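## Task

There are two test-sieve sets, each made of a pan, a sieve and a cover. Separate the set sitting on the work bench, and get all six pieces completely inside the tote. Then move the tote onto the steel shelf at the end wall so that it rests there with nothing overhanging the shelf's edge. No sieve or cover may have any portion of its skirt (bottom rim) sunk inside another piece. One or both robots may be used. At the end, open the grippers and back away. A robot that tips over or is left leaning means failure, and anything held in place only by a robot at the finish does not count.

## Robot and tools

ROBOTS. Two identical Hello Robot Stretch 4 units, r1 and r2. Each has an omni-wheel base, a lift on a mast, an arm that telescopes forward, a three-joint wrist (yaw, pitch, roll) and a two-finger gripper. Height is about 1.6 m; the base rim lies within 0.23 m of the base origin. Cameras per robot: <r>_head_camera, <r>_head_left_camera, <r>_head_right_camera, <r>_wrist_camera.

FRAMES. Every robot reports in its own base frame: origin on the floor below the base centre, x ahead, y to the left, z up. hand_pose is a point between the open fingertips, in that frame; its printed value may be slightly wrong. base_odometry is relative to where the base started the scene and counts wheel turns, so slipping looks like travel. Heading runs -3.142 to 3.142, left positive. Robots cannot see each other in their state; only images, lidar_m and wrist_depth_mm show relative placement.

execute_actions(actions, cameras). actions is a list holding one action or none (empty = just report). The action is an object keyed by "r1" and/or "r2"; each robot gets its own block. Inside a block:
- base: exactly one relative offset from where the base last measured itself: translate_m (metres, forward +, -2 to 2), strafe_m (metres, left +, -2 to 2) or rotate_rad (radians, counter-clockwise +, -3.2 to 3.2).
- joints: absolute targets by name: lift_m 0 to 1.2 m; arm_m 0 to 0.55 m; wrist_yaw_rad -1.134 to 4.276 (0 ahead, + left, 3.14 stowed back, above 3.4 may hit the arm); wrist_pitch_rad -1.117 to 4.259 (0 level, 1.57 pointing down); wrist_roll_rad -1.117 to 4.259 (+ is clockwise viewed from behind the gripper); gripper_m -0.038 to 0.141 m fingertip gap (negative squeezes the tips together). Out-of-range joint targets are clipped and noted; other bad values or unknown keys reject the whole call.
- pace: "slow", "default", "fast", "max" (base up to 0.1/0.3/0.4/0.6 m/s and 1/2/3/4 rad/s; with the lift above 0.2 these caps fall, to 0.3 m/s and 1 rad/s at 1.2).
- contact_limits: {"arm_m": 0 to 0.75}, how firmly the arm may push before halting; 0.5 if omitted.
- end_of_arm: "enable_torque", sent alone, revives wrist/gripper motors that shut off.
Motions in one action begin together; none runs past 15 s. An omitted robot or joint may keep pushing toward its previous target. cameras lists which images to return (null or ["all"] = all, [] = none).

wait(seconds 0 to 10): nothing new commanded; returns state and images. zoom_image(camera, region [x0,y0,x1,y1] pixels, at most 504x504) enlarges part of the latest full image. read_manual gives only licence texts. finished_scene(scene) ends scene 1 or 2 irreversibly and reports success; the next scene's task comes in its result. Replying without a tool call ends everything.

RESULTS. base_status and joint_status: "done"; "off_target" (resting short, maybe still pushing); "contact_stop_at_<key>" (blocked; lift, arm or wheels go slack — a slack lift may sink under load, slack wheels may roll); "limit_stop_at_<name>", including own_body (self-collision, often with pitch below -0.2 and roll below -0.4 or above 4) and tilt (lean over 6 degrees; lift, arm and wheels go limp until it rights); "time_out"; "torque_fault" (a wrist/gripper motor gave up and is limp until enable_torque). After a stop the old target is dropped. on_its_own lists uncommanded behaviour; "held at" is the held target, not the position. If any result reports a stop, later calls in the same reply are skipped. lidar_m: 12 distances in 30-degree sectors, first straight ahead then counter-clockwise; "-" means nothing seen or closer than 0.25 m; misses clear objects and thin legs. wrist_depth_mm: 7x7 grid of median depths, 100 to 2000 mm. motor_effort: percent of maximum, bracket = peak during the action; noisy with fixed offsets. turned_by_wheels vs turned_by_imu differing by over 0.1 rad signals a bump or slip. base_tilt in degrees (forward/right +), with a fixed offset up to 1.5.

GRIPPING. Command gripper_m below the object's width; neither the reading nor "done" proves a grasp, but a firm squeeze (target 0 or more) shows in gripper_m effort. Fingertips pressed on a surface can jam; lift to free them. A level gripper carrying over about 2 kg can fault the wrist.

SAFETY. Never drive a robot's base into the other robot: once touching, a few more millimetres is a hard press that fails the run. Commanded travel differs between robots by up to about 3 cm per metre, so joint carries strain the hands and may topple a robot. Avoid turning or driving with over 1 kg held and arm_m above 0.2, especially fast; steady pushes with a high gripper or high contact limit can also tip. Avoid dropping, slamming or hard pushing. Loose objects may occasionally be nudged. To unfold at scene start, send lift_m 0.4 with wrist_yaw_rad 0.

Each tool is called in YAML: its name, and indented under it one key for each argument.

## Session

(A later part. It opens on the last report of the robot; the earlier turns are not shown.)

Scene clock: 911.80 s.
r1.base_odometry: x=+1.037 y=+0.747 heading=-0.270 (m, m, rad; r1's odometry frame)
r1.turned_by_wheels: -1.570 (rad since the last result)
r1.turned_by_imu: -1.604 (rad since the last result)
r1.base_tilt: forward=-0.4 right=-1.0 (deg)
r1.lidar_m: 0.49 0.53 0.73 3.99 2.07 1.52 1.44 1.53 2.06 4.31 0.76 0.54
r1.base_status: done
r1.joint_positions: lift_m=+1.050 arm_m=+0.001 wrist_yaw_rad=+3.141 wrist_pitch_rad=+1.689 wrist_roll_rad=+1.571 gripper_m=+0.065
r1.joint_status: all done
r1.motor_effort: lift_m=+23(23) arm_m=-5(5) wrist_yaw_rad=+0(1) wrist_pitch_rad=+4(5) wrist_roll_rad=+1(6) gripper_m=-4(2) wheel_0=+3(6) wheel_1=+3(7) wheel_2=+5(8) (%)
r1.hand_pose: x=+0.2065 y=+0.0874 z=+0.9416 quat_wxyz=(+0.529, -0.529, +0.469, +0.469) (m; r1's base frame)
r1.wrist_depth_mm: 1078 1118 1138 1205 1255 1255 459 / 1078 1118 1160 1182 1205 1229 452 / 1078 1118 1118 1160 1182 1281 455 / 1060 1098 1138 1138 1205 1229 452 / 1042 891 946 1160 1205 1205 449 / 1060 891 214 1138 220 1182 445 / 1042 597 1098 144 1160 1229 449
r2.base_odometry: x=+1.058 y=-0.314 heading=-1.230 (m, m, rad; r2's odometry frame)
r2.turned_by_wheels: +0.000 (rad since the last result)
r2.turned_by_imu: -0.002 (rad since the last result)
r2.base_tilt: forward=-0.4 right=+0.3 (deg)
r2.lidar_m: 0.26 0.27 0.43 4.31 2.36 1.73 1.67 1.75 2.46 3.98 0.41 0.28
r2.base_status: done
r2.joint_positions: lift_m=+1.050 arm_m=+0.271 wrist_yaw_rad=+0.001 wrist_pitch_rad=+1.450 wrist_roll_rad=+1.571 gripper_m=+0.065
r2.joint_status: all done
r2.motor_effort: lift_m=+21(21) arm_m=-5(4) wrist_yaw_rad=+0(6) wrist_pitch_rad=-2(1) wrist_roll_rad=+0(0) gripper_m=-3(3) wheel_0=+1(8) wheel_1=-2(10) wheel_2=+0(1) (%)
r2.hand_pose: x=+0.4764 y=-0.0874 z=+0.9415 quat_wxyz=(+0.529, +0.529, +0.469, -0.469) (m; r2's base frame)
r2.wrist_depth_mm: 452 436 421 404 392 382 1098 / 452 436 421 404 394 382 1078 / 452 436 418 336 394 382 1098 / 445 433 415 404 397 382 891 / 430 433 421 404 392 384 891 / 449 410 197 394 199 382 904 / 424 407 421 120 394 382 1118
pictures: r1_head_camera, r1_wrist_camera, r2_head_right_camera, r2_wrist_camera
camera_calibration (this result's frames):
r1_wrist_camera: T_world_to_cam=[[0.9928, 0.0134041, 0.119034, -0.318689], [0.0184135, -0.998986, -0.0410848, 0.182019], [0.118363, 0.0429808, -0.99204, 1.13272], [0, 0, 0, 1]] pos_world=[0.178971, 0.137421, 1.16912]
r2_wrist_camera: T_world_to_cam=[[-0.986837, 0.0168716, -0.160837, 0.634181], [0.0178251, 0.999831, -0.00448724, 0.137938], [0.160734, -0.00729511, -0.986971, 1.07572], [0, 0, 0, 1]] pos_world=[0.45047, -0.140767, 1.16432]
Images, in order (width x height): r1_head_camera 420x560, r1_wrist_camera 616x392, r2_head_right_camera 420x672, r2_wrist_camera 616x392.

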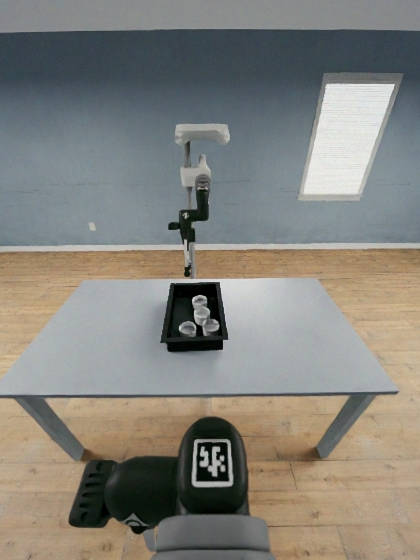

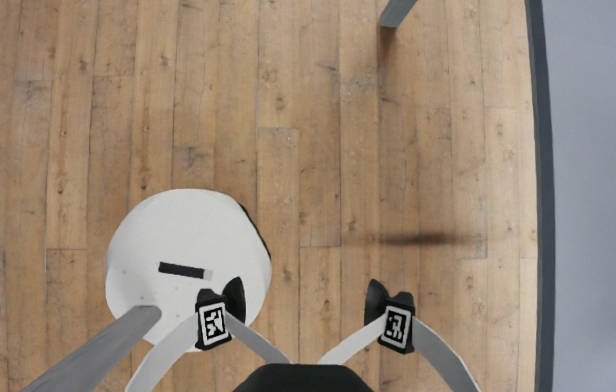

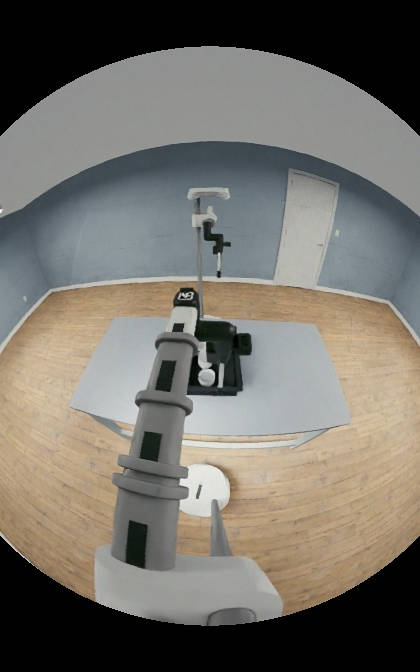

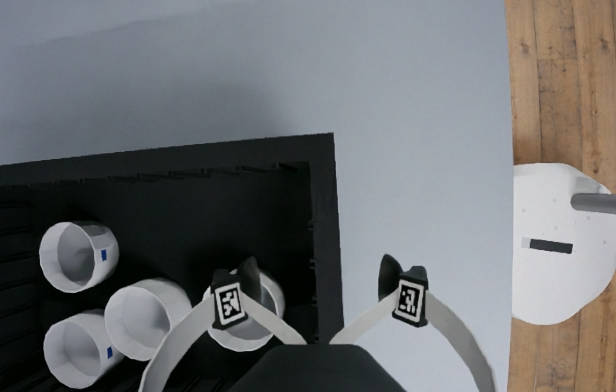

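execute_actions:
  actions:
    - {"r2": {"base": {"strafe_m": -0.012}, "joints": {"arm_m": 0.278}}, "r1": {"base": {"translate_m": 0.24}, "joints": {"arm_m": 0.26}}}
  cameras: ["r2_wrist_camera", "r1_wrist_camera"]

Scene clock: 929.37 s.
r1.base_odometry: x=+1.268 y=+0.683 heading=-0.270 (m, m, rad; r1's odometry frame)
r1.turned_by_wheels: +0.000 (rad since the last result)
r1.turned_by_imu: +0.000 (rad since the last result)
r1.base_tilt: forward=-0.3 right=-1.0 (deg)
r1.lidar_m: 0.27 0.26 0.41 4.00 2.40 1.76 1.67 1.75 2.43 4.31 0.42 0.28
r1.base_status: done
r1.joint_positions: lift_m=+1.050 arm_m=+0.259 wrist_yaw_rad=+3.141 wrist_pitch_rad=+1.690 wrist_roll_rad=+1.571 gripper_m=+0.065
r1.joint_status: all done
r1.motor_effort: lift_m=+23(23) arm_m=+6(6) wrist_yaw_rad=+0(1) wrist_pitch_rad=+3(4) wrist_roll_rad=+0(2) gripper_m=-3(3) wheel_0=+0(5) wheel_1=+3(5) wheel_2=-3(14) (%)
r1.hand_pose: x=+0.4642 y=+0.0874 z=+0.9416 quat_wxyz=(+0.529, -0.529, +0.469, +0.469) (m; r1's base frame)
r1.wrist_depth_mm: 1078 394 399 415 427 439 452 / 1060 394 399 410 421 436 442 / 1078 387 397 402 332 347 355 / 1060 387 392 402 413 430 436 / 878 384 394 399 397 427 430 / 866 382 213 399 220 394 413 / 1042 377 382 143 375 402 427
r2.base_odometry: x=+1.047 y=-0.318 heading=-1.230 (m, m, rad; r2's odometry frame)
r2.turned_by_wheels: +0.000 (rad since the last result)
r2.turned_by_imu: -0.002 (rad since the last result)
r2.base_tilt: forward=-0.4 right=+0.4 (deg)
r2.lidar_m: 0.25 0.29 0.41 4.32 2.38 1.74 1.64 1.77 2.46 3.94 0.41 0.28
r2.base_status: done
r2.joint_positions: lift_m=+1.050 arm_m=+0.277 wrist_yaw_rad=+0.000 wrist_pitch_rad=+1.450 wrist_roll_rad=+1.571 gripper_m=+0.065
r2.joint_status: all done
r2.motor_effort: lift_m=+22(22) arm_m=+4(6) wrist_yaw_rad=+0(0) wrist_pitch_rad=-1(4) wrist_roll_rad=+0(1) gripper_m=-2(2) wheel_0=+0(8) wheel_1=-1(4) wheel_2=+0(1) (%)
r2.hand_pose: x=+0.4828 y=-0.0874 z=+0.9415 quat_wxyz=(+0.529, +0.529, +0.469, -0.469) (m; r2's base frame)
r2.wrist_depth_mm: 449 439 418 404 392 377 1078 / 452 436 418 407 392 379 1078 / 455 439 421 402 394 382 1098 / 379 430 415 402 394 382 891 / 445 430 421 404 394 382 891 / 449 410 197 392 199 384 891 / 424 394 424 120 397 382 1098
pictures: r1_wrist_camera, r2_wrist_camera
camera_calibration (this result's frames):
r1_wrist_camera: T_world_to_cam=[[0.99274, 0.0133914, 0.119536, -0.574979], [0.0184239, -0.998985, -0.0410947, 0.177284], [0.118864, 0.0429987, -0.991979, 1.10195], [0, 0, 0, 1]] pos_world=[0.436556, 0.137422, 1.16913]
r2_wrist_camera: T_world_to_cam=[[-0.986829, 0.017047, -0.160868, 0.640568], [0.018003, 0.999828, -0.00448666, 0.137743], [0.160764, -0.00732367, -0.986966, 1.07466], [0, 0, 0, 1]] pos_world=[0.456883, -0.140768, 1.16432]
Images, in order (width x height): r1_wrist_camera 616x392, r2_wrist_camera 616x392.

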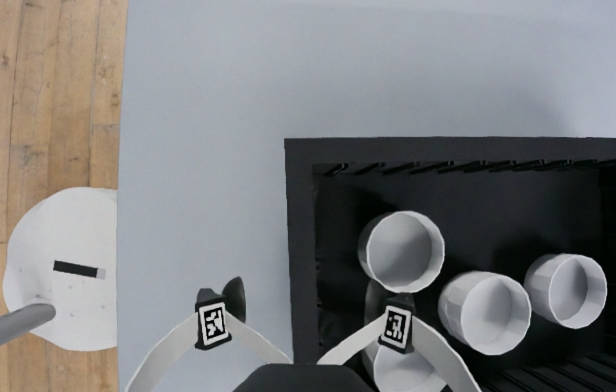

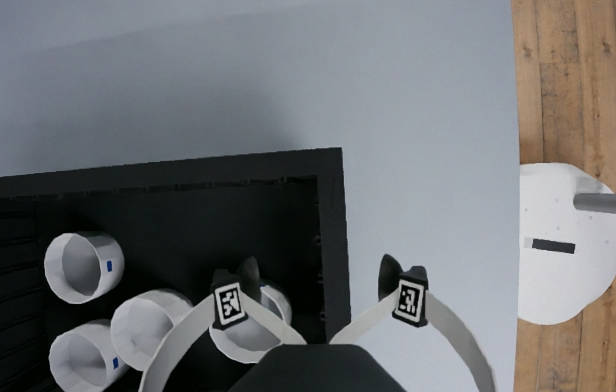

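execute_actions:
  actions:
    - {"r2": {"joints": {"lift_m": 0.965}}, "r1": {"base": {"strafe_m": -0.035}, "joints": {"arm_m": 0.268, "lift_m": 0.965}}}
  cameras: ["r2_wrist_camera", "r1_wrist_camera"]

Scene clock: 945.20 s.
r1.base_odometry: x=+1.258 y=+0.649 heading=-0.270 (m, m, rad; r1's odometry frame)
r1.turned_by_wheels: +0.000 (rad since the last result)
r1.turned_by_imu: -0.001 (rad since the last result)
r1.base_tilt: forward=-0.3 right=-1.0 (deg)
r1.lidar_m: 0.25 0.30 0.38 4.03 2.38 1.75 1.69 1.78 2.42 4.26 0.38 0.27
r1.base_status: done
r1.joint_positions: lift_m=+0.965 arm_m=+0.267 wrist_yaw_rad=+3.142 wrist_pitch_rad=+1.690 wrist_roll_rad=+1.571 gripper_m=+0.065
r1.joint_status: all done
r1.motor_effort: lift_m=+18(20) arm_m=+6(6) wrist_yaw_rad=+0(1) wrist_pitch_rad=+3(2) wrist_roll_rad=+1(1) gripper_m=-3(3) wheel_0=+1(11) wheel_1=-2(11) wheel_2=+0(0) (%)
r1.hand_pose: x=+0.4722 y=+0.0874 z=+0.8570 quat_wxyz=(+0.529, -0.529, +0.469, +0.469) (m; r1's base frame)
r1.wrist_depth_mm: 1025 309 319 327 340 347 357 / 1008 309 315 238 245 254 258 / 976 306 314 320 327 340 347 / 788 304 312 319 312 336 347 / 778 303 310 317 322 314 319 / 778 301 214 315 220 312 314 / 798 296 301 144 286 304 340
r2.base_odometry: x=+1.047 y=-0.318 heading=-1.230 (m, m, rad; r2's odometry frame)
r2.turned_by_wheels: +0.000 (rad since the last result)
r2.turned_by_imu: -0.001 (rad since the last result)
r2.base_tilt: forward=-0.4 right=+0.3 (deg)
r2.lidar_m: 0.27 0.28 0.41 4.34 2.36 1.75 1.67 1.77 2.47 3.95 0.40 0.29
r2.base_status: not commanded
r2.joint_positions: lift_m=+0.965 arm_m=+0.277 wrist_yaw_rad=+0.000 wrist_pitch_rad=+1.450 wrist_roll_rad=+1.571 gripper_m=+0.065
r2.joint_status: all done
r2.motor_effort: lift_m=+14(19) arm_m=+4(5) wrist_yaw_rad=+1(1) wrist_pitch_rad=-1(2) wrist_roll_rad=+0(0) gripper_m=-3(2) wheel_0=+0(0) wheel_1=-1(1) wheel_2=+0(0) (%)
r2.hand_pose: x=+0.4828 y=-0.0874 z=+0.8571 quat_wxyz=(+0.529, +0.529, +0.469, -0.469) (m; r2's base frame)
r2.wrist_depth_mm: 355 345 330 319 309 298 640 / 359 343 330 320 309 298 640 / 355 342 327 235 309 300 296 / 310 340 329 273 312 300 294 / 351 343 332 319 310 301 294 / 349 342 196 319 199 300 549 / 322 319 314 120 312 298 647
pictures: r1_wrist_camera, r2_wrist_camera
camera_calibration (this result's frames):
r1_wrist_camera: T_world_to_cam=[[0.992748, 0.0134143, 0.119459, -0.572698], [0.0184437, -0.998985, -0.0410962, 0.173651], [0.118787, 0.0430014, -0.991988, 1.01707], [0, 0, 0, 1]] pos_world=[0.444527, 0.137422, 1.08447]
r2_wrist_camera: T_world_to_cam=[[-0.986829, 0.0170472, -0.160868, 0.627001], [0.0180031, 0.999828, -0.00448665, 0.137364], [0.160764, -0.00732369, -0.986966, 0.991413], [0, 0, 0, 1]] pos_world=[0.456886, -0.140768, 1.07997]
Images, in order (width x height): r1_wrist_camera 616x392, r2_wrist_camera 616x392.

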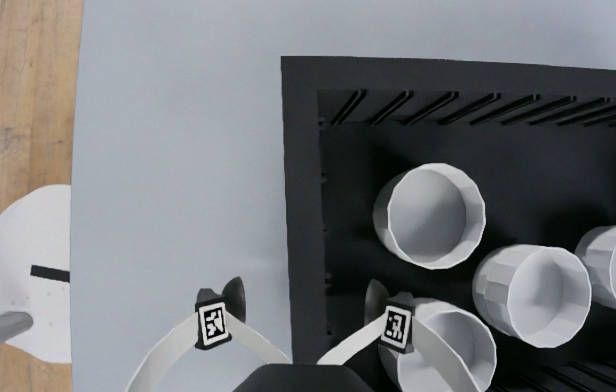

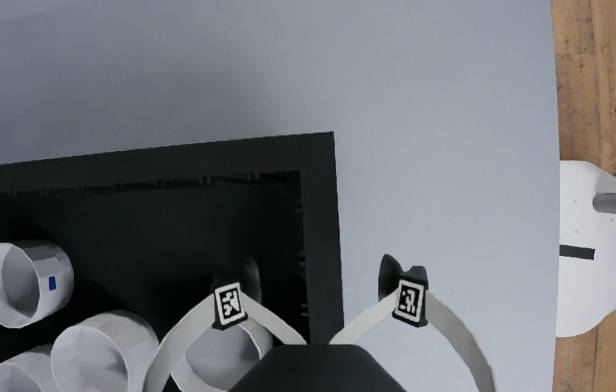

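execute_actions:
  actions:
    - {"r2": {"joints": {"lift_m": 0.91, "gripper_m": 0.052}}, "r1": {"joints": {"lift_m": 0.91, "gripper_m": 0.052}}}
  cameras: ["r2_wrist_camera", "r1_wrist_camera"]

Scene clock: 955.43 s.
r1.base_odometry: x=+1.258 y=+0.649 heading=-0.270 (m, m, rad; r1's odometry frame)
r1.turned_by_wheels: +0.000 (rad since the last result)
r1.turned_by_imu: -0.001 (rad since the last result)
r1.base_tilt: forward=-0.4 right=-1.0 (deg)
r1.lidar_m: 0.27 0.29 0.40 4.04 2.39 1.76 1.67 1.78 2.42 4.29 0.40 0.31
r1.base_status: not commanded
r1.joint_positions: lift_m=+0.910 arm_m=+0.267 wrist_yaw_rad=+3.142 wrist_pitch_rad=+1.690 wrist_roll_rad=+1.571 gripper_m=+0.052
r1.joint_status: all done
r1.motor_effort: lift_m=+18(19) arm_m=+6(5) wrist_yaw_rad=+0(3) wrist_pitch_rad=+4(2) wrist_roll_rad=+1(1) gripper_m=-3(4) wheel_0=+1(1) wheel_1=-2(2) wheel_2=+0(0) (%)
r1.hand_pose: x=+0.4722 y=+0.0874 z=+0.8020 quat_wxyz=(+0.529, -0.529, +0.469, +0.469) (m; r1's base frame)
r1.wrist_depth_mm: 253 257 264 182 187 194 - / 250 256 264 181 231 232 233 / 249 254 260 180 272 281 289 / 247 251 258 179 270 258 286 / 246 251 257 179 267 256 282 / 244 249 214 259 214 273 239 / 242 243 251 144 242 248 244
r2.base_odometry: x=+1.047 y=-0.318 heading=-1.230 (m, m, rad; r2's odometry frame)
r2.turned_by_wheels: +0.000 (rad since the last result)
r2.turned_by_imu: -0.001 (rad since the last result)
r2.base_tilt: forward=-0.5 right=+0.3 (deg)
r2.lidar_m: 0.27 0.29 0.41 4.33 2.36 1.74 1.67 1.74 2.48 3.96 0.39 0.28
r2.base_status: not commanded
r2.joint_positions: lift_m=+0.910 arm_m=+0.277 wrist_yaw_rad=+0.000 wrist_pitch_rad=+1.450 wrist_roll_rad=+1.571 gripper_m=+0.052
r2.joint_status: all done
r2.motor_effort: lift_m=+14(17) arm_m=+4(4) wrist_yaw_rad=+1(0) wrist_pitch_rad=-2(2) wrist_roll_rad=+0(0) gripper_m=-5(2) wheel_0=+0(0) wheel_1=-1(1) wheel_2=+0(0) (%)
r2.hand_pose: x=+0.4828 y=-0.0874 z=+0.8021 quat_wxyz=(+0.529, +0.529, +0.469, -0.469) (m; r2's base frame)
r2.wrist_depth_mm: 294 285 272 263 254 246 - / 294 283 274 265 256 246 240 / 291 190 182 177 256 248 241 / 290 278 270 177 257 249 242 / 293 283 273 216 256 249 242 / 294 285 196 176 192 249 243 / 254 263 256 120 257 247 -
pictures: r1_wrist_camera, r2_wrist_camera
camera_calibration (this result's frames):
r1_wrist_camera: T_world_to_cam=[[0.992748, 0.0134143, 0.119459, -0.56613], [0.0184437, -0.998985, -0.0410962, 0.171391], [0.118787, 0.0430015, -0.991988, 0.962517], [0, 0, 0, 1]] pos_world=[0.444529, 0.137422, 1.02948]
r2_wrist_camera: T_world_to_cam=[[-0.986829, 0.017047, -0.160868, 0.618156], [0.018003, 0.999828, -0.00448666, 0.137117], [0.160764, -0.00732368, -0.986966, 0.937137], [0, 0, 0, 1]] pos_world=[0.456887, -0.140768, 1.02498]
Images, in order (width x height): r1_wrist_camera 616x392, r2_wrist_camera 616x392.

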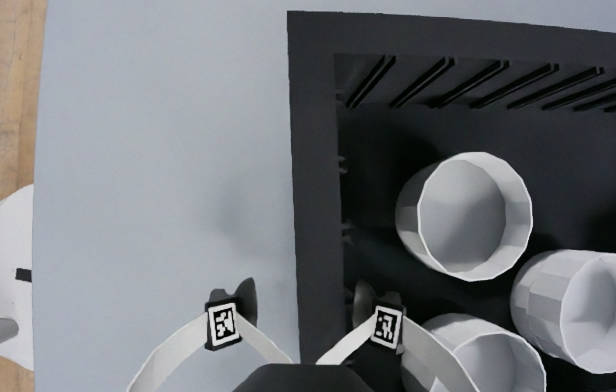

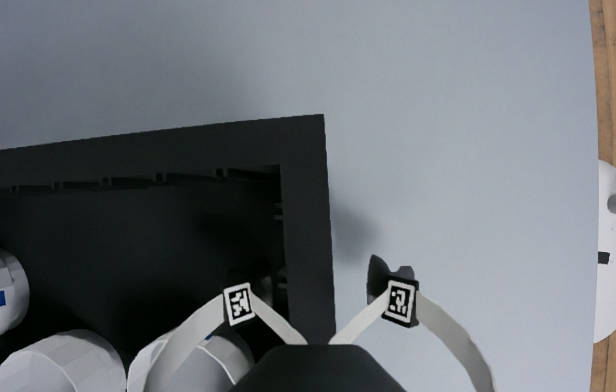

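execute_actions:
  actions:
    - {"r2": {"joints": {"arm_m": 0.288, "gripper_m": 0.02}, "pace": "slow"}, "r1": {"joints": {"arm_m": 0.279, "gripper_m": 0.02}, "pace": "slow"}}
  cameras: ["r2_wrist_camera", "r1_wrist_camera"]

Scene clock: 962.83 s.
r1.base_odometry: x=+1.258 y=+0.649 heading=-0.270 (m, m, rad; r1's odometry frame)
r1.turned_by_wheels: +0.000 (rad since the last result)
r1.turned_by_imu: -0.001 (rad since the last result)
r1.base_tilt: forward=-0.4 right=-1.0 (deg)
r1.lidar_m: 0.27 0.29 0.40 4.03 2.39 1.78 1.69 1.74 2.41 4.27 0.39 0.30
r1.base_status: not commanded
r1.joint_positions: lift_m=+0.910 arm_m=+0.278 wrist_yaw_rad=+3.142 wrist_pitch_rad=+1.690 wrist_roll_rad=+1.571 gripper_m=+0.020
r1.joint_status: all done
r1.motor_effort: lift_m=+18(18) arm_m=+6(7) wrist_yaw_rad=+0(1) wrist_pitch_rad=+2(3) wrist_roll_rad=+1(1) gripper_m=-5(5) wheel_0=+1(1) wheel_1=-2(2) wheel_2=+0(0) (%)
r1.hand_pose: x=+0.4832 y=+0.0874 z=+0.8020 quat_wxyz=(+0.529, -0.529, +0.469, +0.469) (m; r1's base frame)
r1.wrist_depth_mm: 251 257 264 180 187 192 - / 249 255 263 180 233 231 232 / 247 254 260 179 272 285 290 / 246 251 258 178 255 256 287 / 244 250 257 260 265 255 267 / 241 249 251 175 266 271 236 / 241 246 221 160 181 247 256
r2.base_odometry: x=+1.047 y=-0.318 heading=-1.230 (m, m, rad; r2's odometry frame)
r2.turned_by_wheels: +0.000 (rad since the last result)
r2.turned_by_imu: -0.001 (rad since the last result)
r2.base_tilt: forward=-0.5 right=+0.3 (deg)
r2.lidar_m: 0.27 0.28 0.41 4.33 2.38 1.72 1.67 1.77 2.47 3.98 0.40 0.31
r2.base_status: not commanded
r2.joint_positions: lift_m=+0.910 arm_m=+0.287 wrist_yaw_rad=+0.000 wrist_pitch_rad=+1.451 wrist_roll_rad=+1.571 gripper_m=+0.020
r2.joint_status: all done
r2.motor_effort: lift_m=+13(13) arm_m=+4(3) wrist_yaw_rad=+1(0) wrist_pitch_rad=-3(2) wrist_roll_rad=+0(0) gripper_m=-2(7) wheel_0=+0(0) wheel_1=-1(1) wheel_2=+0(0) (%)
r2.hand_pose: x=+0.4926 y=-0.0874 z=+0.8021 quat_wxyz=(+0.529, +0.529, +0.469, -0.469) (m; r2's base frame)
r2.wrist_depth_mm: 293 283 272 263 254 246 - / 294 283 273 264 255 247 240 / 294 190 182 175 256 247 241 / 289 279 270 175 256 248 242 / 296 283 273 175 256 248 243 / 293 283 191 176 190 249 243 / 255 266 254 120 257 246 -
pictures: r1_wrist_camera, r2_wrist_camera
camera_calibration (this result's frames):
r1_wrist_camera: T_world_to_cam=[[0.992748, 0.0134143, 0.119459, -0.577029], [0.0184437, -0.998985, -0.0410962, 0.171189], [0.118787, 0.0430014, -0.991988, 0.961213], [0, 0, 0, 1]] pos_world=[0.455508, 0.137422, 1.02948]
r2_wrist_camera: T_world_to_cam=[[-0.986902, 0.0171923, -0.160401, 0.627535], [0.0181481, 0.999825, -0.00449535, 0.136881], [0.160296, -0.00734744, -0.987042, 0.935829], [0, 0, 0, 1]] pos_world=[0.466823, -0.14077, 1.02497]
Images, in order (width x height): r1_wrist_camera 616x392, r2_wrist_camera 616x392.

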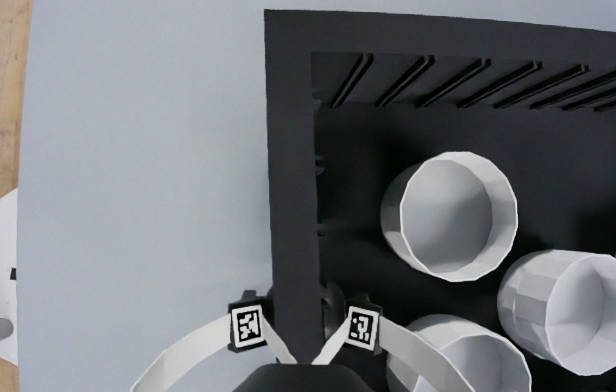

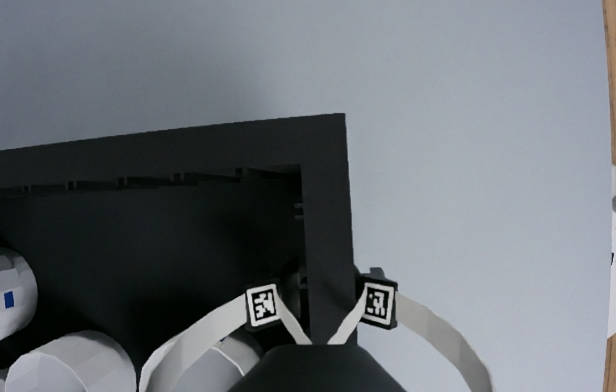

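execute_actions:
  actions:
    - {"r2": {"joints": {"arm_m": 0.284, "gripper_m": -0.03}, "pace": "slow"}, "r1": {"joints": {"arm_m": 0.276, "gripper_m": -0.03}, "pace": "slow"}}
  cameras: ["r2_wrist_camera", "r1_wrist_camera"]

Scene clock: 968.90 s.
r1.base_odometry: x=+1.258 y=+0.649 heading=-0.270 (m, m, rad; r1's odometry frame)
r1.turned_by_wheels: +0.000 (rad since the last result)
r1.turned_by_imu: -0.001 (rad since the last result)
r1.base_tilt: forward=-0.4 right=-1.0 (deg)
r1.lidar_m: 0.28 0.29 0.40 4.03 2.40 1.72 1.69 1.77 2.43 4.25 0.39 0.29
r1.base_status: not commanded
r1.joint_positions: lift_m=+0.910 arm_m=+0.277 wrist_yaw_rad=+3.141 wrist_pitch_rad=+1.693 wrist_roll_rad=+1.571 gripper_m=-0.029
r1.joint_status: all done
r1.motor_effort: lift_m=+20(20) arm_m=-6(4) wrist_yaw_rad=+0(1) wrist_pitch_rad=-7(8) wrist_roll_rad=+1(2) gripper_m=-24(23) wheel_0=+1(1) wheel_1=-2(2) wheel_2=+0(0) (%)
r1.hand_pose: x=+0.4833 y=+0.0874 z=+0.8019 quat_wxyz=(+0.530, -0.530, +0.469, +0.468) (m; r1's base frame)
r1.wrist_depth_mm: 249 255 262 163 168 175 - / 249 254 263 163 234 228 229 / 245 254 259 163 257 265 274 / 245 251 258 163 244 246 272 / 243 249 257 164 254 246 262 / 241 248 251 164 257 264 230 / 240 242 251 161 195 222 252
r2.base_odometry: x=+1.047 y=-0.318 heading=-1.230 (m, m, rad; r2's odometry frame)
r2.turned_by_wheels: +0.000 (rad since the last result)
r2.turned_by_imu: -0.001 (rad since the last result)
r2.base_tilt: forward=-0.5 right=+0.3 (deg)
r2.lidar_m: 0.27 0.29 0.44 4.32 2.37 1.74 1.68 1.78 2.45 3.97 0.37 0.28
r2.base_status: not commanded
r2.joint_positions: lift_m=+0.910 arm_m=+0.285 wrist_yaw_rad=+0.003 wrist_pitch_rad=+1.446 wrist_roll_rad=+1.571 gripper_m=-0.029
r2.joint_status: all done
r2.motor_effort: lift_m=+14(15) arm_m=-5(5) wrist_yaw_rad=-7(6) wrist_pitch_rad=+12(10) wrist_roll_rad=+0(1) gripper_m=-20(16) wheel_0=+0(0) wheel_1=-1(1) wheel_2=+1(1) (%)
r2.hand_pose: x=+0.4919 y=-0.0873 z=+0.8022 quat_wxyz=(+0.531, +0.530, +0.469, -0.467) (m; r2's base frame)
r2.wrist_depth_mm: 294 283 272 263 254 244 - / 296 283 273 265 254 247 238 / 180 173 166 160 254 246 240 / 274 264 257 162 256 248 241 / 281 270 260 163 256 248 242 / 285 273 182 166 180 247 241 / 247 255 244 124 256 245 -
pictures: r1_wrist_camera, r2_wrist_camera
camera_calibration (this result's frames):
r1_wrist_camera: T_world_to_cam=[[0.992324, 0.012977, 0.12298, -0.579739], [0.018148, -0.998993, -0.0410211, 0.17125], [0.122324, 0.042938, -0.991561, 0.959111], [0, 0, 0, 1]] pos_world=[0.454859, 0.137418, 1.02934]
r2_wrist_camera: T_world_to_cam=[[-0.986115, 0.0146667, -0.165414, 0.630264], [0.0156126, 0.999868, -0.00441958, 0.137996], [0.165328, -0.00694076, -0.986214, 0.932918], [0, 0, 0, 1]] pos_world=[0.465121, -0.140747, 1.02492]
Images, in order (width x height): r1_wrist_camera 616x392, r2_wrist_camera 616x392.

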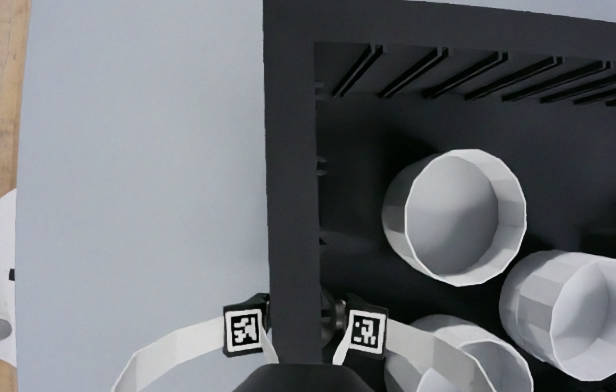

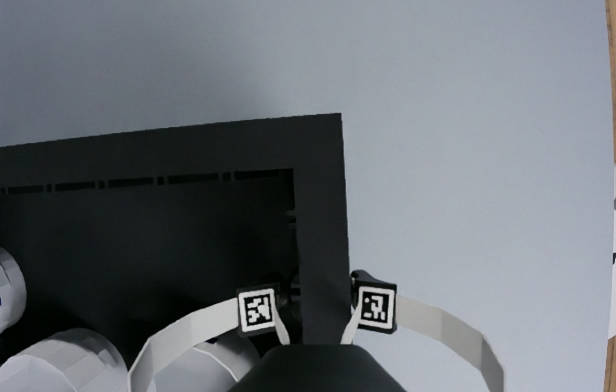

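execute_actions:
  actions:
    - {"r2": {"joints": {"arm_m": 0.289, "lift_m": 0.92}, "pace": "slow"}, "r1": {"joints": {"arm_m": 0.281, "lift_m": 0.92}, "pace": "slow"}}
  cameras: ["r2_wrist_camera", "r1_wrist_camera", "r1_head_left_camera"]

Scene clock: 980.47 s.
r1.base_odometry: x=+1.258 y=+0.649 heading=-0.270 (m, m, rad; r1's odometry frame)
r1.turned_by_wheels: +0.000 (rad since the last result)
r1.turned_by_imu: -0.001 (rad since the last result)
r1.base_tilt: forward=-0.3 right=-1.0 (deg)
r1.lidar_m: 0.28 0.30 0.41 4.03 2.42 1.78 1.68 1.78 2.42 4.28 0.40 0.29
r1.base_status: not commanded
r1.joint_positions: lift_m=+0.920 arm_m=+0.280 wrist_yaw_rad=+3.141 wrist_pitch_rad=+1.691 wrist_roll_rad=+1.571 gripper_m=-0.029
r1.joint_status: all done
r1.motor_effort: lift_m=+26(26) arm_m=+5(6) wrist_yaw_rad=+0(0) wrist_pitch_rad=+0(8) wrist_roll_rad=-1(1) gripper_m=-23(24) wheel_0=+1(1) wheel_1=-2(2) wheel_2=+0(0) (%)
r1.hand_pose: x=+0.4857 y=+0.0874 z=+0.8114 quat_wxyz=(+0.529, -0.529, +0.469, +0.469) (m; r1's base frame)
r1.wrist_depth_mm: 259 265 272 163 169 175 - / 258 265 272 163 235 224 229 / 256 260 268 164 257 266 273 / 254 260 266 164 244 245 274 / 252 259 266 164 254 246 260 / 252 256 262 164 258 264 229 / 250 200 259 153 180 222 252
r2.base_odometry: x=+1.047 y=-0.318 heading=-1.230 (m, m, rad; r2's odometry frame)
r2.turned_by_wheels: +0.000 (rad since the last result)
r2.turned_by_imu: -0.001 (rad since the last result)
r2.base_tilt: forward=-0.4 right=+0.3 (deg)
r2.lidar_m: 0.26 0.29 0.39 4.34 2.37 1.74 1.67 1.75 2.48 3.96 0.41 0.29
r2.base_status: not commanded
r2.joint_positions: lift_m=+0.920 arm_m=+0.288 wrist_yaw_rad=+0.003 wrist_pitch_rad=+1.448 wrist_roll_rad=+1.571 gripper_m=-0.029
r2.joint_status: all done
r2.motor_effort: lift_m=+23(28) arm_m=+4(6) wrist_yaw_rad=-6(6) wrist_pitch_rad=+6(12) wrist_roll_rad=+0(0) gripper_m=-18(16) wheel_0=+0(0) wheel_1=-1(1) wheel_2=+1(1) (%)
r2.hand_pose: x=+0.4947 y=-0.0873 z=+0.8114 quat_wxyz=(+0.530, +0.529, +0.469, -0.468) (m; r2's base frame)
r2.wrist_depth_mm: 303 291 282 272 263 253 - / 304 293 283 273 264 254 248 / 300 173 166 160 264 255 249 / 273 264 257 162 265 256 249 / 279 271 262 164 265 256 250 / 285 276 184 166 181 256 251 / 246 255 249 121 266 253 -
pictures: r1_head_left_camera, r1_wrist_camera, r2_wrist_camera
camera_calibration (this result's frames):
r1_wrist_camera: T_world_to_cam=[[0.992619, 0.0129572, 0.120581, -0.581462], [0.0180287, -0.998994, -0.0410627, 0.171684], [0.119928, 0.0429335, -0.991854, 0.969567], [0, 0, 0, 1]] pos_world=[0.457797, 0.137418, 1.03883]
r2_wrist_camera: T_world_to_cam=[[-0.986524, 0.0146472, -0.162961, 0.632764], [0.0155835, 0.999869, -0.00446869, 0.13805], [0.162874, -0.00694798, -0.986622, 0.94306], [0, 0, 0, 1]] pos_world=[0.468486, -0.140747, 1.03418]
Images, in order (width x height): r1_head_left_camera 420x672, r1_wrist_camera 616x392, r2_wrist_camera 616x392.

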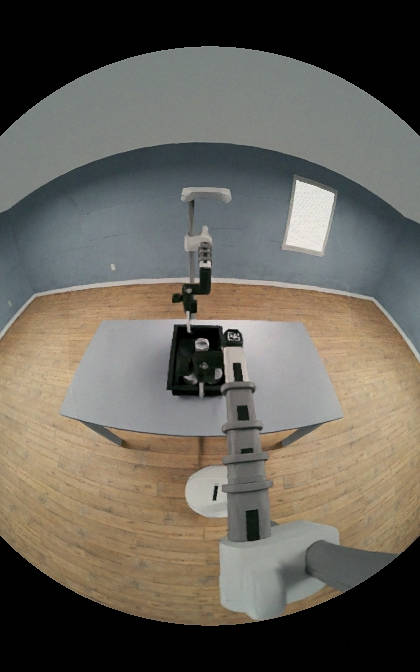

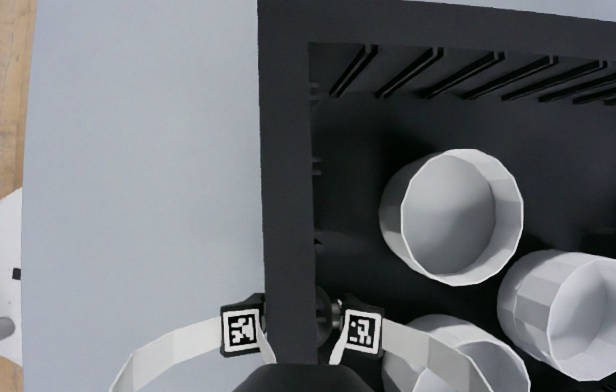

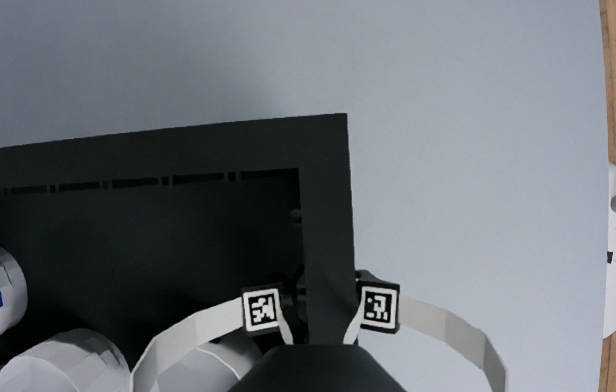

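execute_actions:
  actions:
    - {"r2": {"joints": {"arm_m": 0.293, "lift_m": 0.97}, "pace": "slow"}, "r1": {"joints": {"arm_m": 0.285, "lift_m": 0.97}, "pace": "slow"}}
  cameras: []

execute_actions:
  actions:
    - {"r2": {"base": {"strafe_m": -0.5}}, "r1": {"base": {"strafe_m": 0.5}}}
  cameras: ["r2_wrist_camera", "r1_wrist_camera"]

Scene clock: 997.83 s.
r1.base_odometry: x=+1.258 y=+0.649 heading=-0.270 (m, m, rad; r1's odometry frame)
r1.turned_by_wheels: +0.000 (rad since the last result)
r1.turned_by_imu: -0.001 (rad since the last result)
r1.base_tilt: forward=-0.3 right=-1.0 (deg)
r1.lidar_m: 0.27 0.27 0.41 4.02 2.40 1.73 1.68 1.76 2.40 4.28 0.42 0.30
r1.base_status: not commanded
r1.joint_positions: lift_m=+0.970 arm_m=+0.284 wrist_yaw_rad=+3.142 wrist_pitch_rad=+1.687 wrist_roll_rad=+1.571 gripper_m=-0.029
r1.joint_status: all done
r1.motor_effort: lift_m=+27(30) arm_m=+6(8) wrist_yaw_rad=-4(2) wrist_pitch_rad=+10(10) wrist_roll_rad=+1(2) gripper_m=-24(24) wheel_0=+1(1) wheel_1=-2(2) wheel_2=+0(0) (%)
r1.hand_pose: x=+0.4883 y=+0.0874 z=+0.8612 quat_wxyz=(+0.528, -0.528, +0.470, +0.470) (m; r1's base frame)
r1.wrist_depth_mm: 991 312 320 165 170 176 - / 991 312 317 178 236 236 232 / 991 309 317 251 258 267 272 / 304 307 315 251 243 246 274 / 300 306 312 177 244 245 258 / 298 303 307 166 258 266 227 / 297 297 304 157 178 235 245
r2.base_odometry: x=+1.047 y=-0.318 heading=-1.230 (m, m, rad; r2's odometry frame)
r2.turned_by_wheels: +0.000 (rad since the last result)
r2.turned_by_imu: -0.001 (rad since the last result)
r2.base_tilt: forward=-0.4 right=+0.2 (deg)
r2.lidar_m: 0.25 0.30 0.40 4.34 2.39 1.73 1.68 1.77 2.47 3.97 0.42 0.30
r2.base_status: not commanded
r2.joint_positions: lift_m=+0.970 arm_m=+0.292 wrist_yaw_rad=+0.001 wrist_pitch_rad=+1.452 wrist_roll_rad=+1.571 gripper_m=-0.029
r2.joint_status: all done
r2.motor_effort: lift_m=+23(23) arm_m=+5(2) wrist_yaw_rad=-3(7) wrist_pitch_rad=-6(6) wrist_roll_rad=+0(1) gripper_m=-19(16) wheel_0=+0(0) wheel_1=-1(1) wheel_2=+1(1) (%)
r2.hand_pose: x=+0.4975 y=-0.0874 z=+0.8613 quat_wxyz=(+0.529, +0.529, +0.470, -0.469) (m; r2's base frame)
r2.wrist_depth_mm: 357 347 334 322 312 300 293 / 359 347 334 322 312 301 294 / 355 174 167 161 315 303 294 / 274 265 258 163 315 304 297 / 279 271 262 164 314 304 297 / 285 274 182 171 178 303 298 / 245 256 248 120 314 300 298
pictures: none
No camera images: the call's "cameras" was empty. Leave "cameras" out to get every camera's image.

Scene clock: 1000.83 s.
r1.base_odometry: x=+1.392 y=+1.131 heading=-0.270 (m, m, rad; r1's odometry frame)
r1.turned_by_wheels: +0.000 (rad since the last result)
r1.turned_by_imu: +0.001 (rad since the last result)
r1.base_tilt: forward=-0.4 right=-1.0 (deg)
r1.lidar_m: 0.27 0.30 0.41 3.53 2.39 1.75 1.68 1.79 2.40 1.15 0.42 0.30
r1.base_status: done
r1.joint_positions: lift_m=+0.970 arm_m=+0.284 wrist_yaw_rad=+3.144 wrist_pitch_rad=+1.683 wrist_roll_rad=+1.570 gripper_m=-0.029
r1.joint_status: not commanded
r1.motor_effort: lift_m=+25(26) arm_m=+6(6) wrist_yaw_rad=-6(7) wrist_pitch_rad=+21(21) wrist_roll_rad=+2(2) gripper_m=-22(24) wheel_0=+0(10) wheel_1=+3(13) wheel_2=+0(3) (%)
r1.hand_pose: x=+0.4871 y=+0.0875 z=+0.8612 quat_wxyz=(+0.527, -0.528, +0.471, +0.472) (m; r1's base frame)
r1.wrist_depth_mm: 1008 314 320 165 169 175 - / 1008 310 317 191 234 235 231 / 1008 310 315 252 258 265 273 / 809 307 314 251 242 245 273 / 788 304 312 252 244 245 259 / 778 304 184 178 257 264 233 / 778 297 180 164 177 238 248
r2.base_odometry: x=+0.576 y=-0.485 heading=-1.231 (m, m, rad; r2's odometry frame)
r2.turned_by_wheels: +0.000 (rad since the last result)
r2.turned_by_imu: -0.001 (rad since the last result)
r2.base_tilt: forward=-0.5 right=+0.4 (deg)
r2.lidar_m: 0.25 0.25 0.40 1.19 2.37 1.74 1.67 1.74 2.48 3.46 3.59 0.29
r2.base_status: done
r2.joint_positions: lift_m=+0.970 arm_m=+0.292 wrist_yaw_rad=+0.000 wrist_pitch_rad=+1.455 wrist_roll_rad=+1.571 gripper_m=-0.029
r2.joint_status: not commanded
r2.motor_effort: lift_m=+23(23) arm_m=+5(5) wrist_yaw_rad=+2(3) wrist_pitch_rad=-15(16) wrist_roll_rad=+0(1) gripper_m=-19(18) wheel_0=+1(9) wheel_1=+0(8) wheel_2=-2(1) (%)
r2.hand_pose: x=+0.4963 y=-0.0874 z=+0.8612 quat_wxyz=(+0.528, +0.528, +0.470, -0.470) (m; r2's base frame)
r2.wrist_depth_mm: 1229 1182 1118 707 312 303 294 / 357 345 332 322 312 303 294 / 353 174 167 161 312 303 296 / 273 265 257 163 314 304 296 / 278 271 263 253 312 303 297 / 283 274 185 183 179 304 298 / 245 257 247 123 315 303 298
pictures: r1_wrist_camera, r2_wrist_camera
camera_calibration (this result's frames):
r1_wrist_camera: T_world_to_cam=[[0.993473, 0.0156369, 0.112995, -0.583017], [0.0204076, -0.998943, -0.0411876, 0.172731], [0.112232, 0.0432247, -0.992742, 1.0233], [0, 0, 0, 1]] pos_world=[0.46084, 0.137434, 1.08886]
r2_wrist_camera: T_world_to_cam=[[-0.987589, 0.017267, -0.156107, 0.637327], [0.0182101, 0.999824, -0.00461359, 0.137163], [0.156, -0.00739907, -0.987729, 0.996242], [0, 0, 0, 1]] pos_world=[0.471506, -0.140773, 1.08414]
Images, in order (width x height): r1_wrist_camera 616x392, r2_wrist_camera 616x392.

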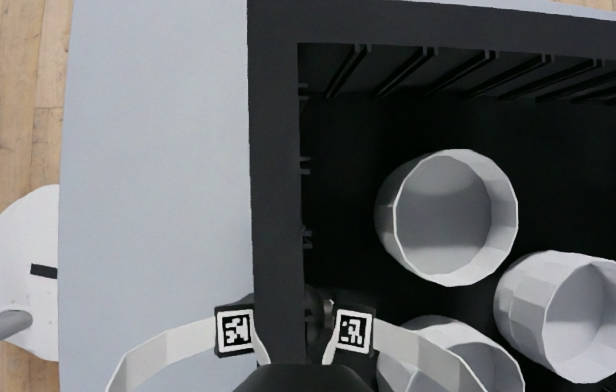

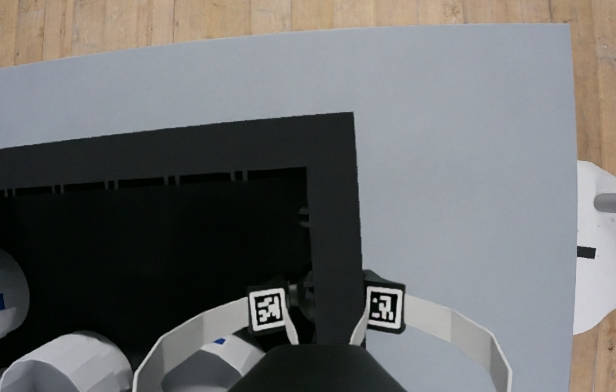

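execute_actions:
  actions:
    - {"r2": {"base": {"strafe_m": -1.0}, "joints": {"arm_m": 0.282}}, "r1": {"base": {"strafe_m": 1.0}, "joints": {"arm_m": 0.273}}}
  cameras: ["r2_wrist_camera", "r1_wrist_camera"]

Scene clock: 1012.77 s.
r1.base_odometry: x=+1.658 y=+2.095 heading=-0.269 (m, m, rad; r1's odometry frame)
r1.turned_by_wheels: +0.000 (rad since the last result)
r1.turned_by_imu: +0.002 (rad since the last result)
r1.base_tilt: forward=-0.4 right=-1.0 (deg)
r1.lidar_m: 0.44 0.45 2.61 2.52 2.40 1.72 1.67 1.76 2.42 1.11 0.69 0.93
r1.base_status: done
r1.joint_positions: lift_m=+0.970 arm_m=+0.274 wrist_yaw_rad=+3.142 wrist_pitch_rad=+1.686 wrist_roll_rad=+1.570 gripper_m=-0.029
r1.joint_status: all done
r1.motor_effort: lift_m=+25(25) arm_m=-5(9) wrist_yaw_rad=-1(6) wrist_pitch_rad=+13(21) wrist_roll_rad=+2(2) gripper_m=-24(25) wheel_0=+2(10) wheel_1=+1(8) wheel_2=+0(1) (%)
r1.hand_pose: x=+0.4781 y=+0.0874 z=+0.8613 quat_wxyz=(+0.528, -0.528, +0.470, +0.470) (m; r1's base frame)
r1.wrist_depth_mm: 991 1025 1060 164 170 174 - / 1008 1042 1060 178 234 223 224 / 1008 1042 1060 251 258 265 272 / 820 1042 1042 250 243 246 274 / 788 831 1060 177 244 247 272 / 778 798 1025 166 257 264 227 / 788 798 1008 158 178 237 252
r2.base_odometry: x=-0.367 y=-0.819 heading=-1.231 (m, m, rad; r2's odometry frame)
r2.turned_by_wheels: +0.000 (rad since the last result)
r2.turned_by_imu: +0.000 (rad since the last result)
r2.base_tilt: forward=-0.5 right=+0.3 (deg)
r2.lidar_m: 0.45 1.03 0.75 1.12 2.36 1.76 1.70 1.78 2.49 2.46 2.55 0.52
r2.base_status: done
r2.joint_positions: lift_m=+0.970 arm_m=+0.283 wrist_yaw_rad=+0.001 wrist_pitch_rad=+1.452 wrist_roll_rad=+1.571 gripper_m=-0.029
r2.joint_status: all done
r2.motor_effort: lift_m=+23(23) arm_m=-4(5) wrist_yaw_rad=-2(5) wrist_pitch_rad=-8(16) wrist_roll_rad=+2(1) gripper_m=-14(20) wheel_0=+0(9) wheel_1=+2(9) wheel_2=-1(3) (%)
r2.hand_pose: x=+0.4878 y=-0.0874 z=+0.8613 quat_wxyz=(+0.529, +0.528, +0.470, -0.469) (m; r2's base frame)
r2.wrist_depth_mm: 1229 1160 1160 1098 1078 1042 1008 / 1229 1205 1138 1118 1078 1042 1008 / 180 173 167 160 1078 1060 1008 / 274 263 257 163 1078 917 809 / 281 271 262 210 1078 842 809 / 285 274 183 173 179 904 809 / 245 256 248 120 1078 1042 1025
pictures: r1_wrist_camera, r2_wrist_camera
camera_calibration (this result's frames):
r1_wrist_camera: T_world_to_cam=[[0.993137, 0.0142545, 0.116088, -0.576433], [0.0191459, -0.99897, -0.0411298, 0.173432], [0.115382, 0.0430701, -0.992387, 1.02263], [0, 0, 0, 1]] pos_world=[0.451162, 0.137426, 1.0889]
r2_wrist_camera: T_world_to_cam=[[-0.987139, 0.0162189, -0.159039, 0.631146], [0.0171623, 0.999842, -0.00456014, 0.13775], [0.15894, -0.00723097, -0.987262, 0.995848], [0, 0, 0, 1]] pos_world=[0.462385, -0.140764, 1.08417]
Images, in order (width x height): r1_wrist_camera 616x392, r2_wrist_camera 616x392.

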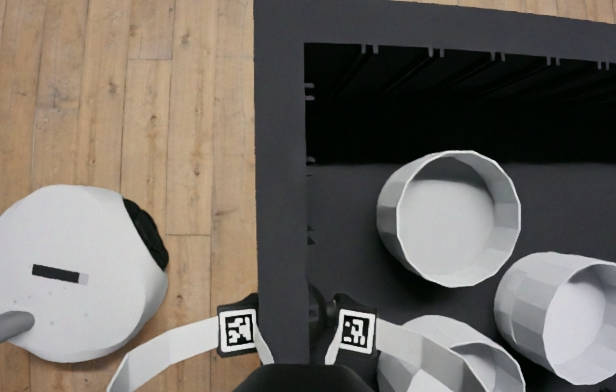

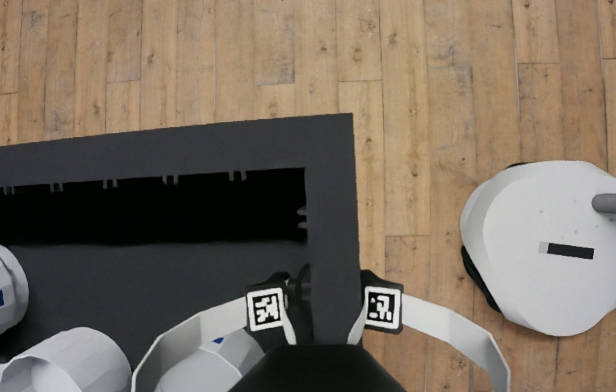

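execute_actions:
  actions:
    - {"r2": {"base": {"strafe_m": -1.2}, "joints": {"arm_m": 0.275}}, "r1": {"base": {"strafe_m": 1.188}, "joints": {"arm_m": 0.266}}}
  cameras: ["r2_wrist_camera", "r1_wrist_camera", "r1_head_left_camera", "r2_head_right_camera"]

Scene clock: 1025.30 s.
r1.base_odometry: x=+1.974 y=+3.240 heading=-0.269 (m, m, rad; r1's odometry frame)
r1.turned_by_wheels: +0.000 (rad since the last result)
r1.turned_by_imu: +0.002 (rad since the last result)
r1.base_tilt: forward=-0.4 right=-1.0 (deg)
r1.lidar_m: 0.44 0.45 1.36 1.30 1.85 1.74 1.69 1.77 2.43 1.86 1.92 3.17
r1.base_status: done
r1.joint_positions: lift_m=+0.970 arm_m=+0.267 wrist_yaw_rad=+3.142 wrist_pitch_rad=+1.687 wrist_roll_rad=+1.570 gripper_m=-0.029
r1.joint_status: all done
r1.motor_effort: lift_m=+26(25) arm_m=-5(8) wrist_yaw_rad=-4(2) wrist_pitch_rad=+12(12) wrist_roll_rad=+2(1) gripper_m=-24(24) wheel_0=+3(10) wheel_1=+0(10) wheel_2=+0(5) (%)
r1.hand_pose: x=+0.4711 y=+0.0874 z=+0.8613 quat_wxyz=(+0.528, -0.528, +0.470, +0.471) (m; r1's base frame)
r1.wrist_depth_mm: 1008 1025 1042 164 169 175 - / 1025 1025 1060 190 236 241 234 / 1008 1025 1042 251 257 266 273 / 798 1025 1098 251 242 247 273 / 798 820 1025 252 254 246 253 / 798 809 1025 166 259 265 229 / 798 809 1042 158 177 241 251
r2.base_odometry: x=-1.498 y=-1.220 heading=-1.230 (m, m, rad; r2's odometry frame)
r2.turned_by_wheels: +0.000 (rad since the last result)
r2.turned_by_imu: +0.001 (rad since the last result)
r2.base_tilt: forward=-0.5 right=+0.3 (deg)
r2.lidar_m: 0.41 3.12 1.97 1.92 2.41 1.77 1.68 1.80 1.73 1.22 1.29 0.49
r2.base_status: done
r2.joint_positions: lift_m=+0.970 arm_m=+0.276 wrist_yaw_rad=+0.001 wrist_pitch_rad=+1.452 wrist_roll_rad=+1.570 gripper_m=-0.029
r2.joint_status: all done
r2.motor_effort: lift_m=+23(23) arm_m=-4(4) wrist_yaw_rad=-1(5) wrist_pitch_rad=-7(9) wrist_roll_rad=+1(2) gripper_m=-14(20) wheel_0=+2(9) wheel_1=+2(6) wheel_2=+0(1) (%)
r2.hand_pose: x=+0.4809 y=-0.0874 z=+0.8613 quat_wxyz=(+0.529, +0.528, +0.470, -0.469) (m; r2's base frame)
r2.wrist_depth_mm: 1229 1182 1160 1098 1060 1042 1008 / 1229 1205 1138 1098 1060 1025 1008 / 1205 174 166 160 1078 1060 1008 / 206 264 257 163 1078 891 809 / 279 270 260 164 1078 831 809 / 285 274 182 170 178 878 820 / 244 258 244 136 1078 1042 1008
pictures: r1_head_left_camera, r1_wrist_camera, r2_head_right_camera, r2_wrist_camera
camera_calibration (this result's frames):
r1_wrist_camera: T_world_to_cam=[[0.993114, 0.0145842, 0.116241, -0.569661], [0.0194823, -0.998965, -0.0411134, 0.1734], [0.115521, 0.0430949, -0.99237, 1.02336], [0, 0, 0, 1]] pos_world=[0.44414, 0.137427, 1.0889]
r2_wrist_camera: T_world_to_cam=[[-0.98711, 0.0160578, -0.159235, 0.624434], [0.0170042, 0.999845, -0.00458299, 0.137967], [0.159137, -0.00723159, -0.98723, 0.996836], [0, 0, 0, 1]] pos_world=[0.455406, -0.140764, 1.08417]
Images, in order (width x height): r1_head_left_camera 420x672, r1_wrist_camera 616x392, r2_head_right_camera 420x672, r2_wrist_camera 616x392.

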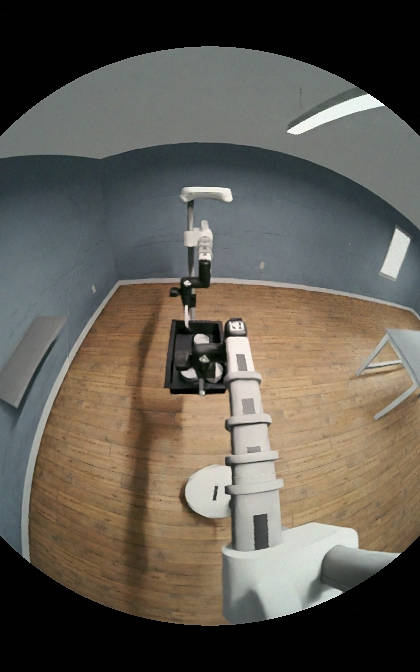

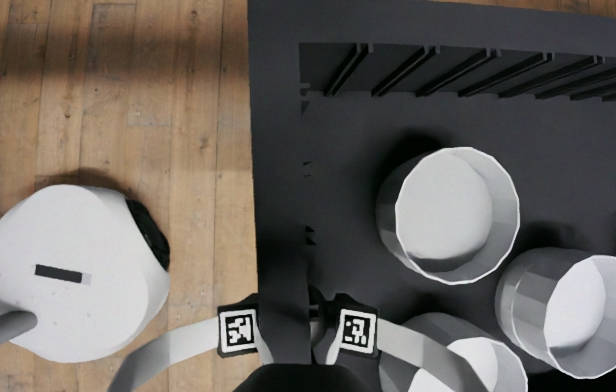

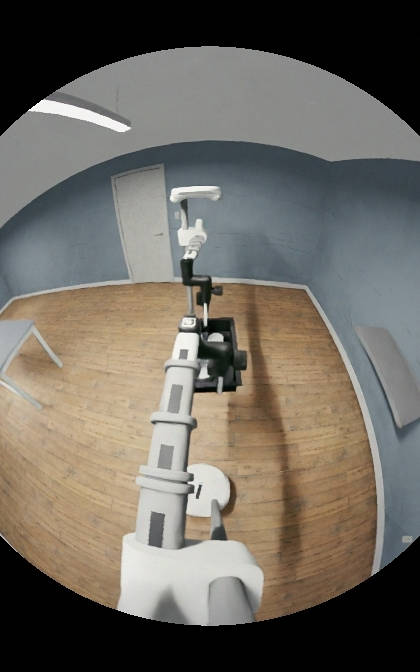

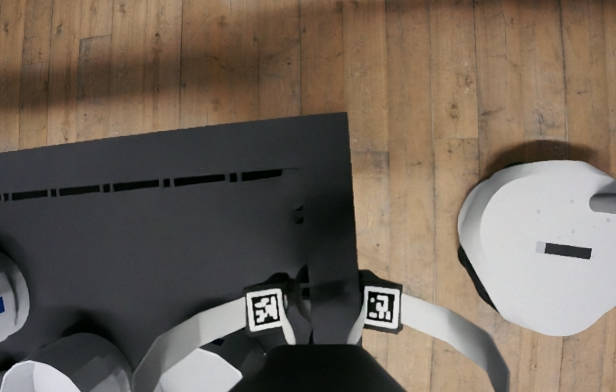

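execute_actions:
  actions:
    - {"r2": {"base": {"strafe_m": -0.92}, "joints": {"arm_m": 0.269}}, "r1": {"base": {"strafe_m": 0.922}, "joints": {"arm_m": 0.26}}}
  cameras: ["r2_wrist_camera", "r1_wrist_camera", "r1_head_left_camera", "r2_head_right_camera"]

Scene clock: 1036.37 s.
r1.base_odometry: x=+2.219 y=+4.129 heading=-0.269 (m, m, rad; r1's odometry frame)
r1.turned_by_wheels: +0.000 (rad since the last result)
r1.turned_by_imu: +0.002 (rad since the last result)
r1.base_tilt: forward=-0.4 right=-1.0 (deg)
r1.lidar_m: 0.43 0.46 0.47 0.81 0.88 1.21 1.66 1.77 2.42 2.81 2.88 3.14
r1.base_status: done
r1.joint_positions: lift_m=+0.970 arm_m=+0.261 wrist_yaw_rad=+3.142 wrist_pitch_rad=+1.687 wrist_roll_rad=+1.570 gripper_m=-0.029
r1.joint_status: all done
r1.motor_effort: lift_m=+26(25) arm_m=-5(11) wrist_yaw_rad=-1(2) wrist_pitch_rad=+10(13) wrist_roll_rad=+2(1) gripper_m=-23(24) wheel_0=+1(9) wheel_1=+1(9) wheel_2=+0(2) (%)
r1.hand_pose: x=+0.4654 y=+0.0874 z=+0.8613 quat_wxyz=(+0.528, -0.528, +0.470, +0.470) (m; r1's base frame)
r1.wrist_depth_mm: 1008 1025 1060 164 169 175 - / 1025 1042 1060 178 236 235 226 / 1008 1008 1060 251 257 266 273 / 809 1042 1060 252 243 247 273 / 798 809 1025 166 243 246 260 / 798 820 1008 166 259 265 228 / 788 809 1008 157 177 235 250
r2.base_odometry: x=-2.365 y=-1.527 heading=-1.230 (m, m, rad; r2's odometry frame)
r2.turned_by_wheels: +0.000 (rad since the last result)
r2.turned_by_imu: +0.000 (rad since the last result)
r2.base_tilt: forward=-0.4 right=+0.3 (deg)
r2.lidar_m: 0.43 3.13 2.92 2.84 2.46 1.81 1.71 1.05 0.76 0.60 0.34 0.43
r2.base_status: done
r2.joint_positions: lift_m=+0.970 arm_m=+0.270 wrist_yaw_rad=+0.001 wrist_pitch_rad=+1.452 wrist_roll_rad=+1.570 gripper_m=-0.029
r2.joint_status: all done
r2.motor_effort: lift_m=+23(23) arm_m=-4(6) wrist_yaw_rad=-3(6) wrist_pitch_rad=-4(7) wrist_roll_rad=+2(1) gripper_m=-19(23) wheel_0=+0(9) wheel_1=+1(8) wheel_2=+0(2) (%)
r2.hand_pose: x=+0.4751 y=-0.0874 z=+0.8613 quat_wxyz=(+0.529, +0.528, +0.470, -0.469) (m; r2's base frame)
r2.wrist_depth_mm: 1229 1160 1138 1118 1060 1042 1008 / 1255 1182 1138 1098 1078 1025 1008 / 1205 174 166 160 1078 1042 1008 / 274 265 257 163 1078 891 820 / 281 271 260 165 1078 831 809 / 285 274 182 171 179 854 809 / 246 255 249 136 1078 1025 1008
pictures: r1_head_left_camera, r1_wrist_camera, r2_head_right_camera, r2_wrist_camera
camera_calibration (this result's frames):
r1_wrist_camera: T_world_to_cam=[[0.993047, 0.0142516, 0.116856, -0.564409], [0.0191733, -0.998971, -0.0411017, 0.173637], [0.11615, 0.0430564, -0.992298, 1.0237], [0, 0, 0, 1]] pos_world=[0.438251, 0.137425, 1.08891]
r2_wrist_camera: T_world_to_cam=[[-0.987036, 0.0155304, -0.159747, 0.619097], [0.0164723, 0.999854, -0.00457381, 0.138292], [0.159653, -0.00714591, -0.987147, 0.997464], [0, 0, 0, 1]] pos_world=[0.449546, -0.140759, 1.08418]
Images, in order (width x height): r1_head_left_camera 420x672, r1_wrist_camera 616x392, r2_head_right_camera 420x672, r2_wrist_camera 616x392.

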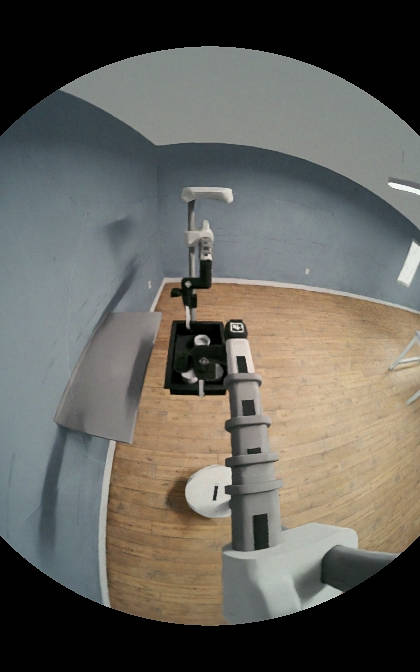

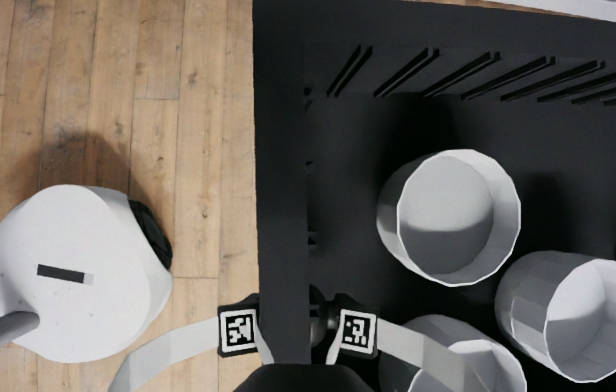

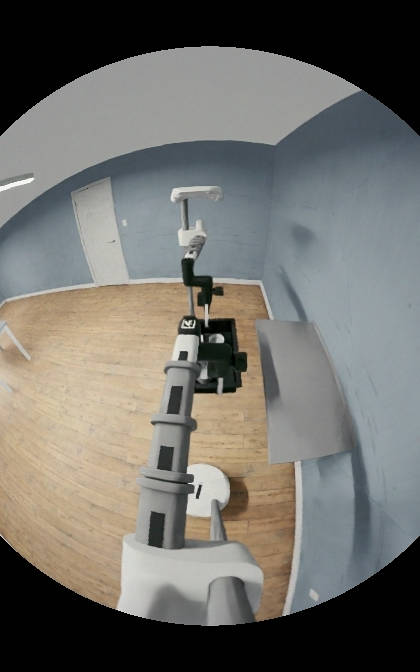

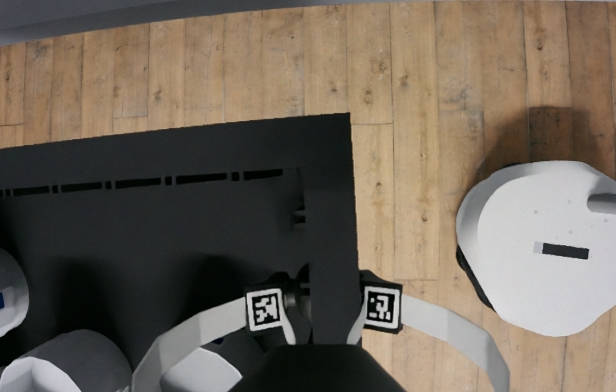

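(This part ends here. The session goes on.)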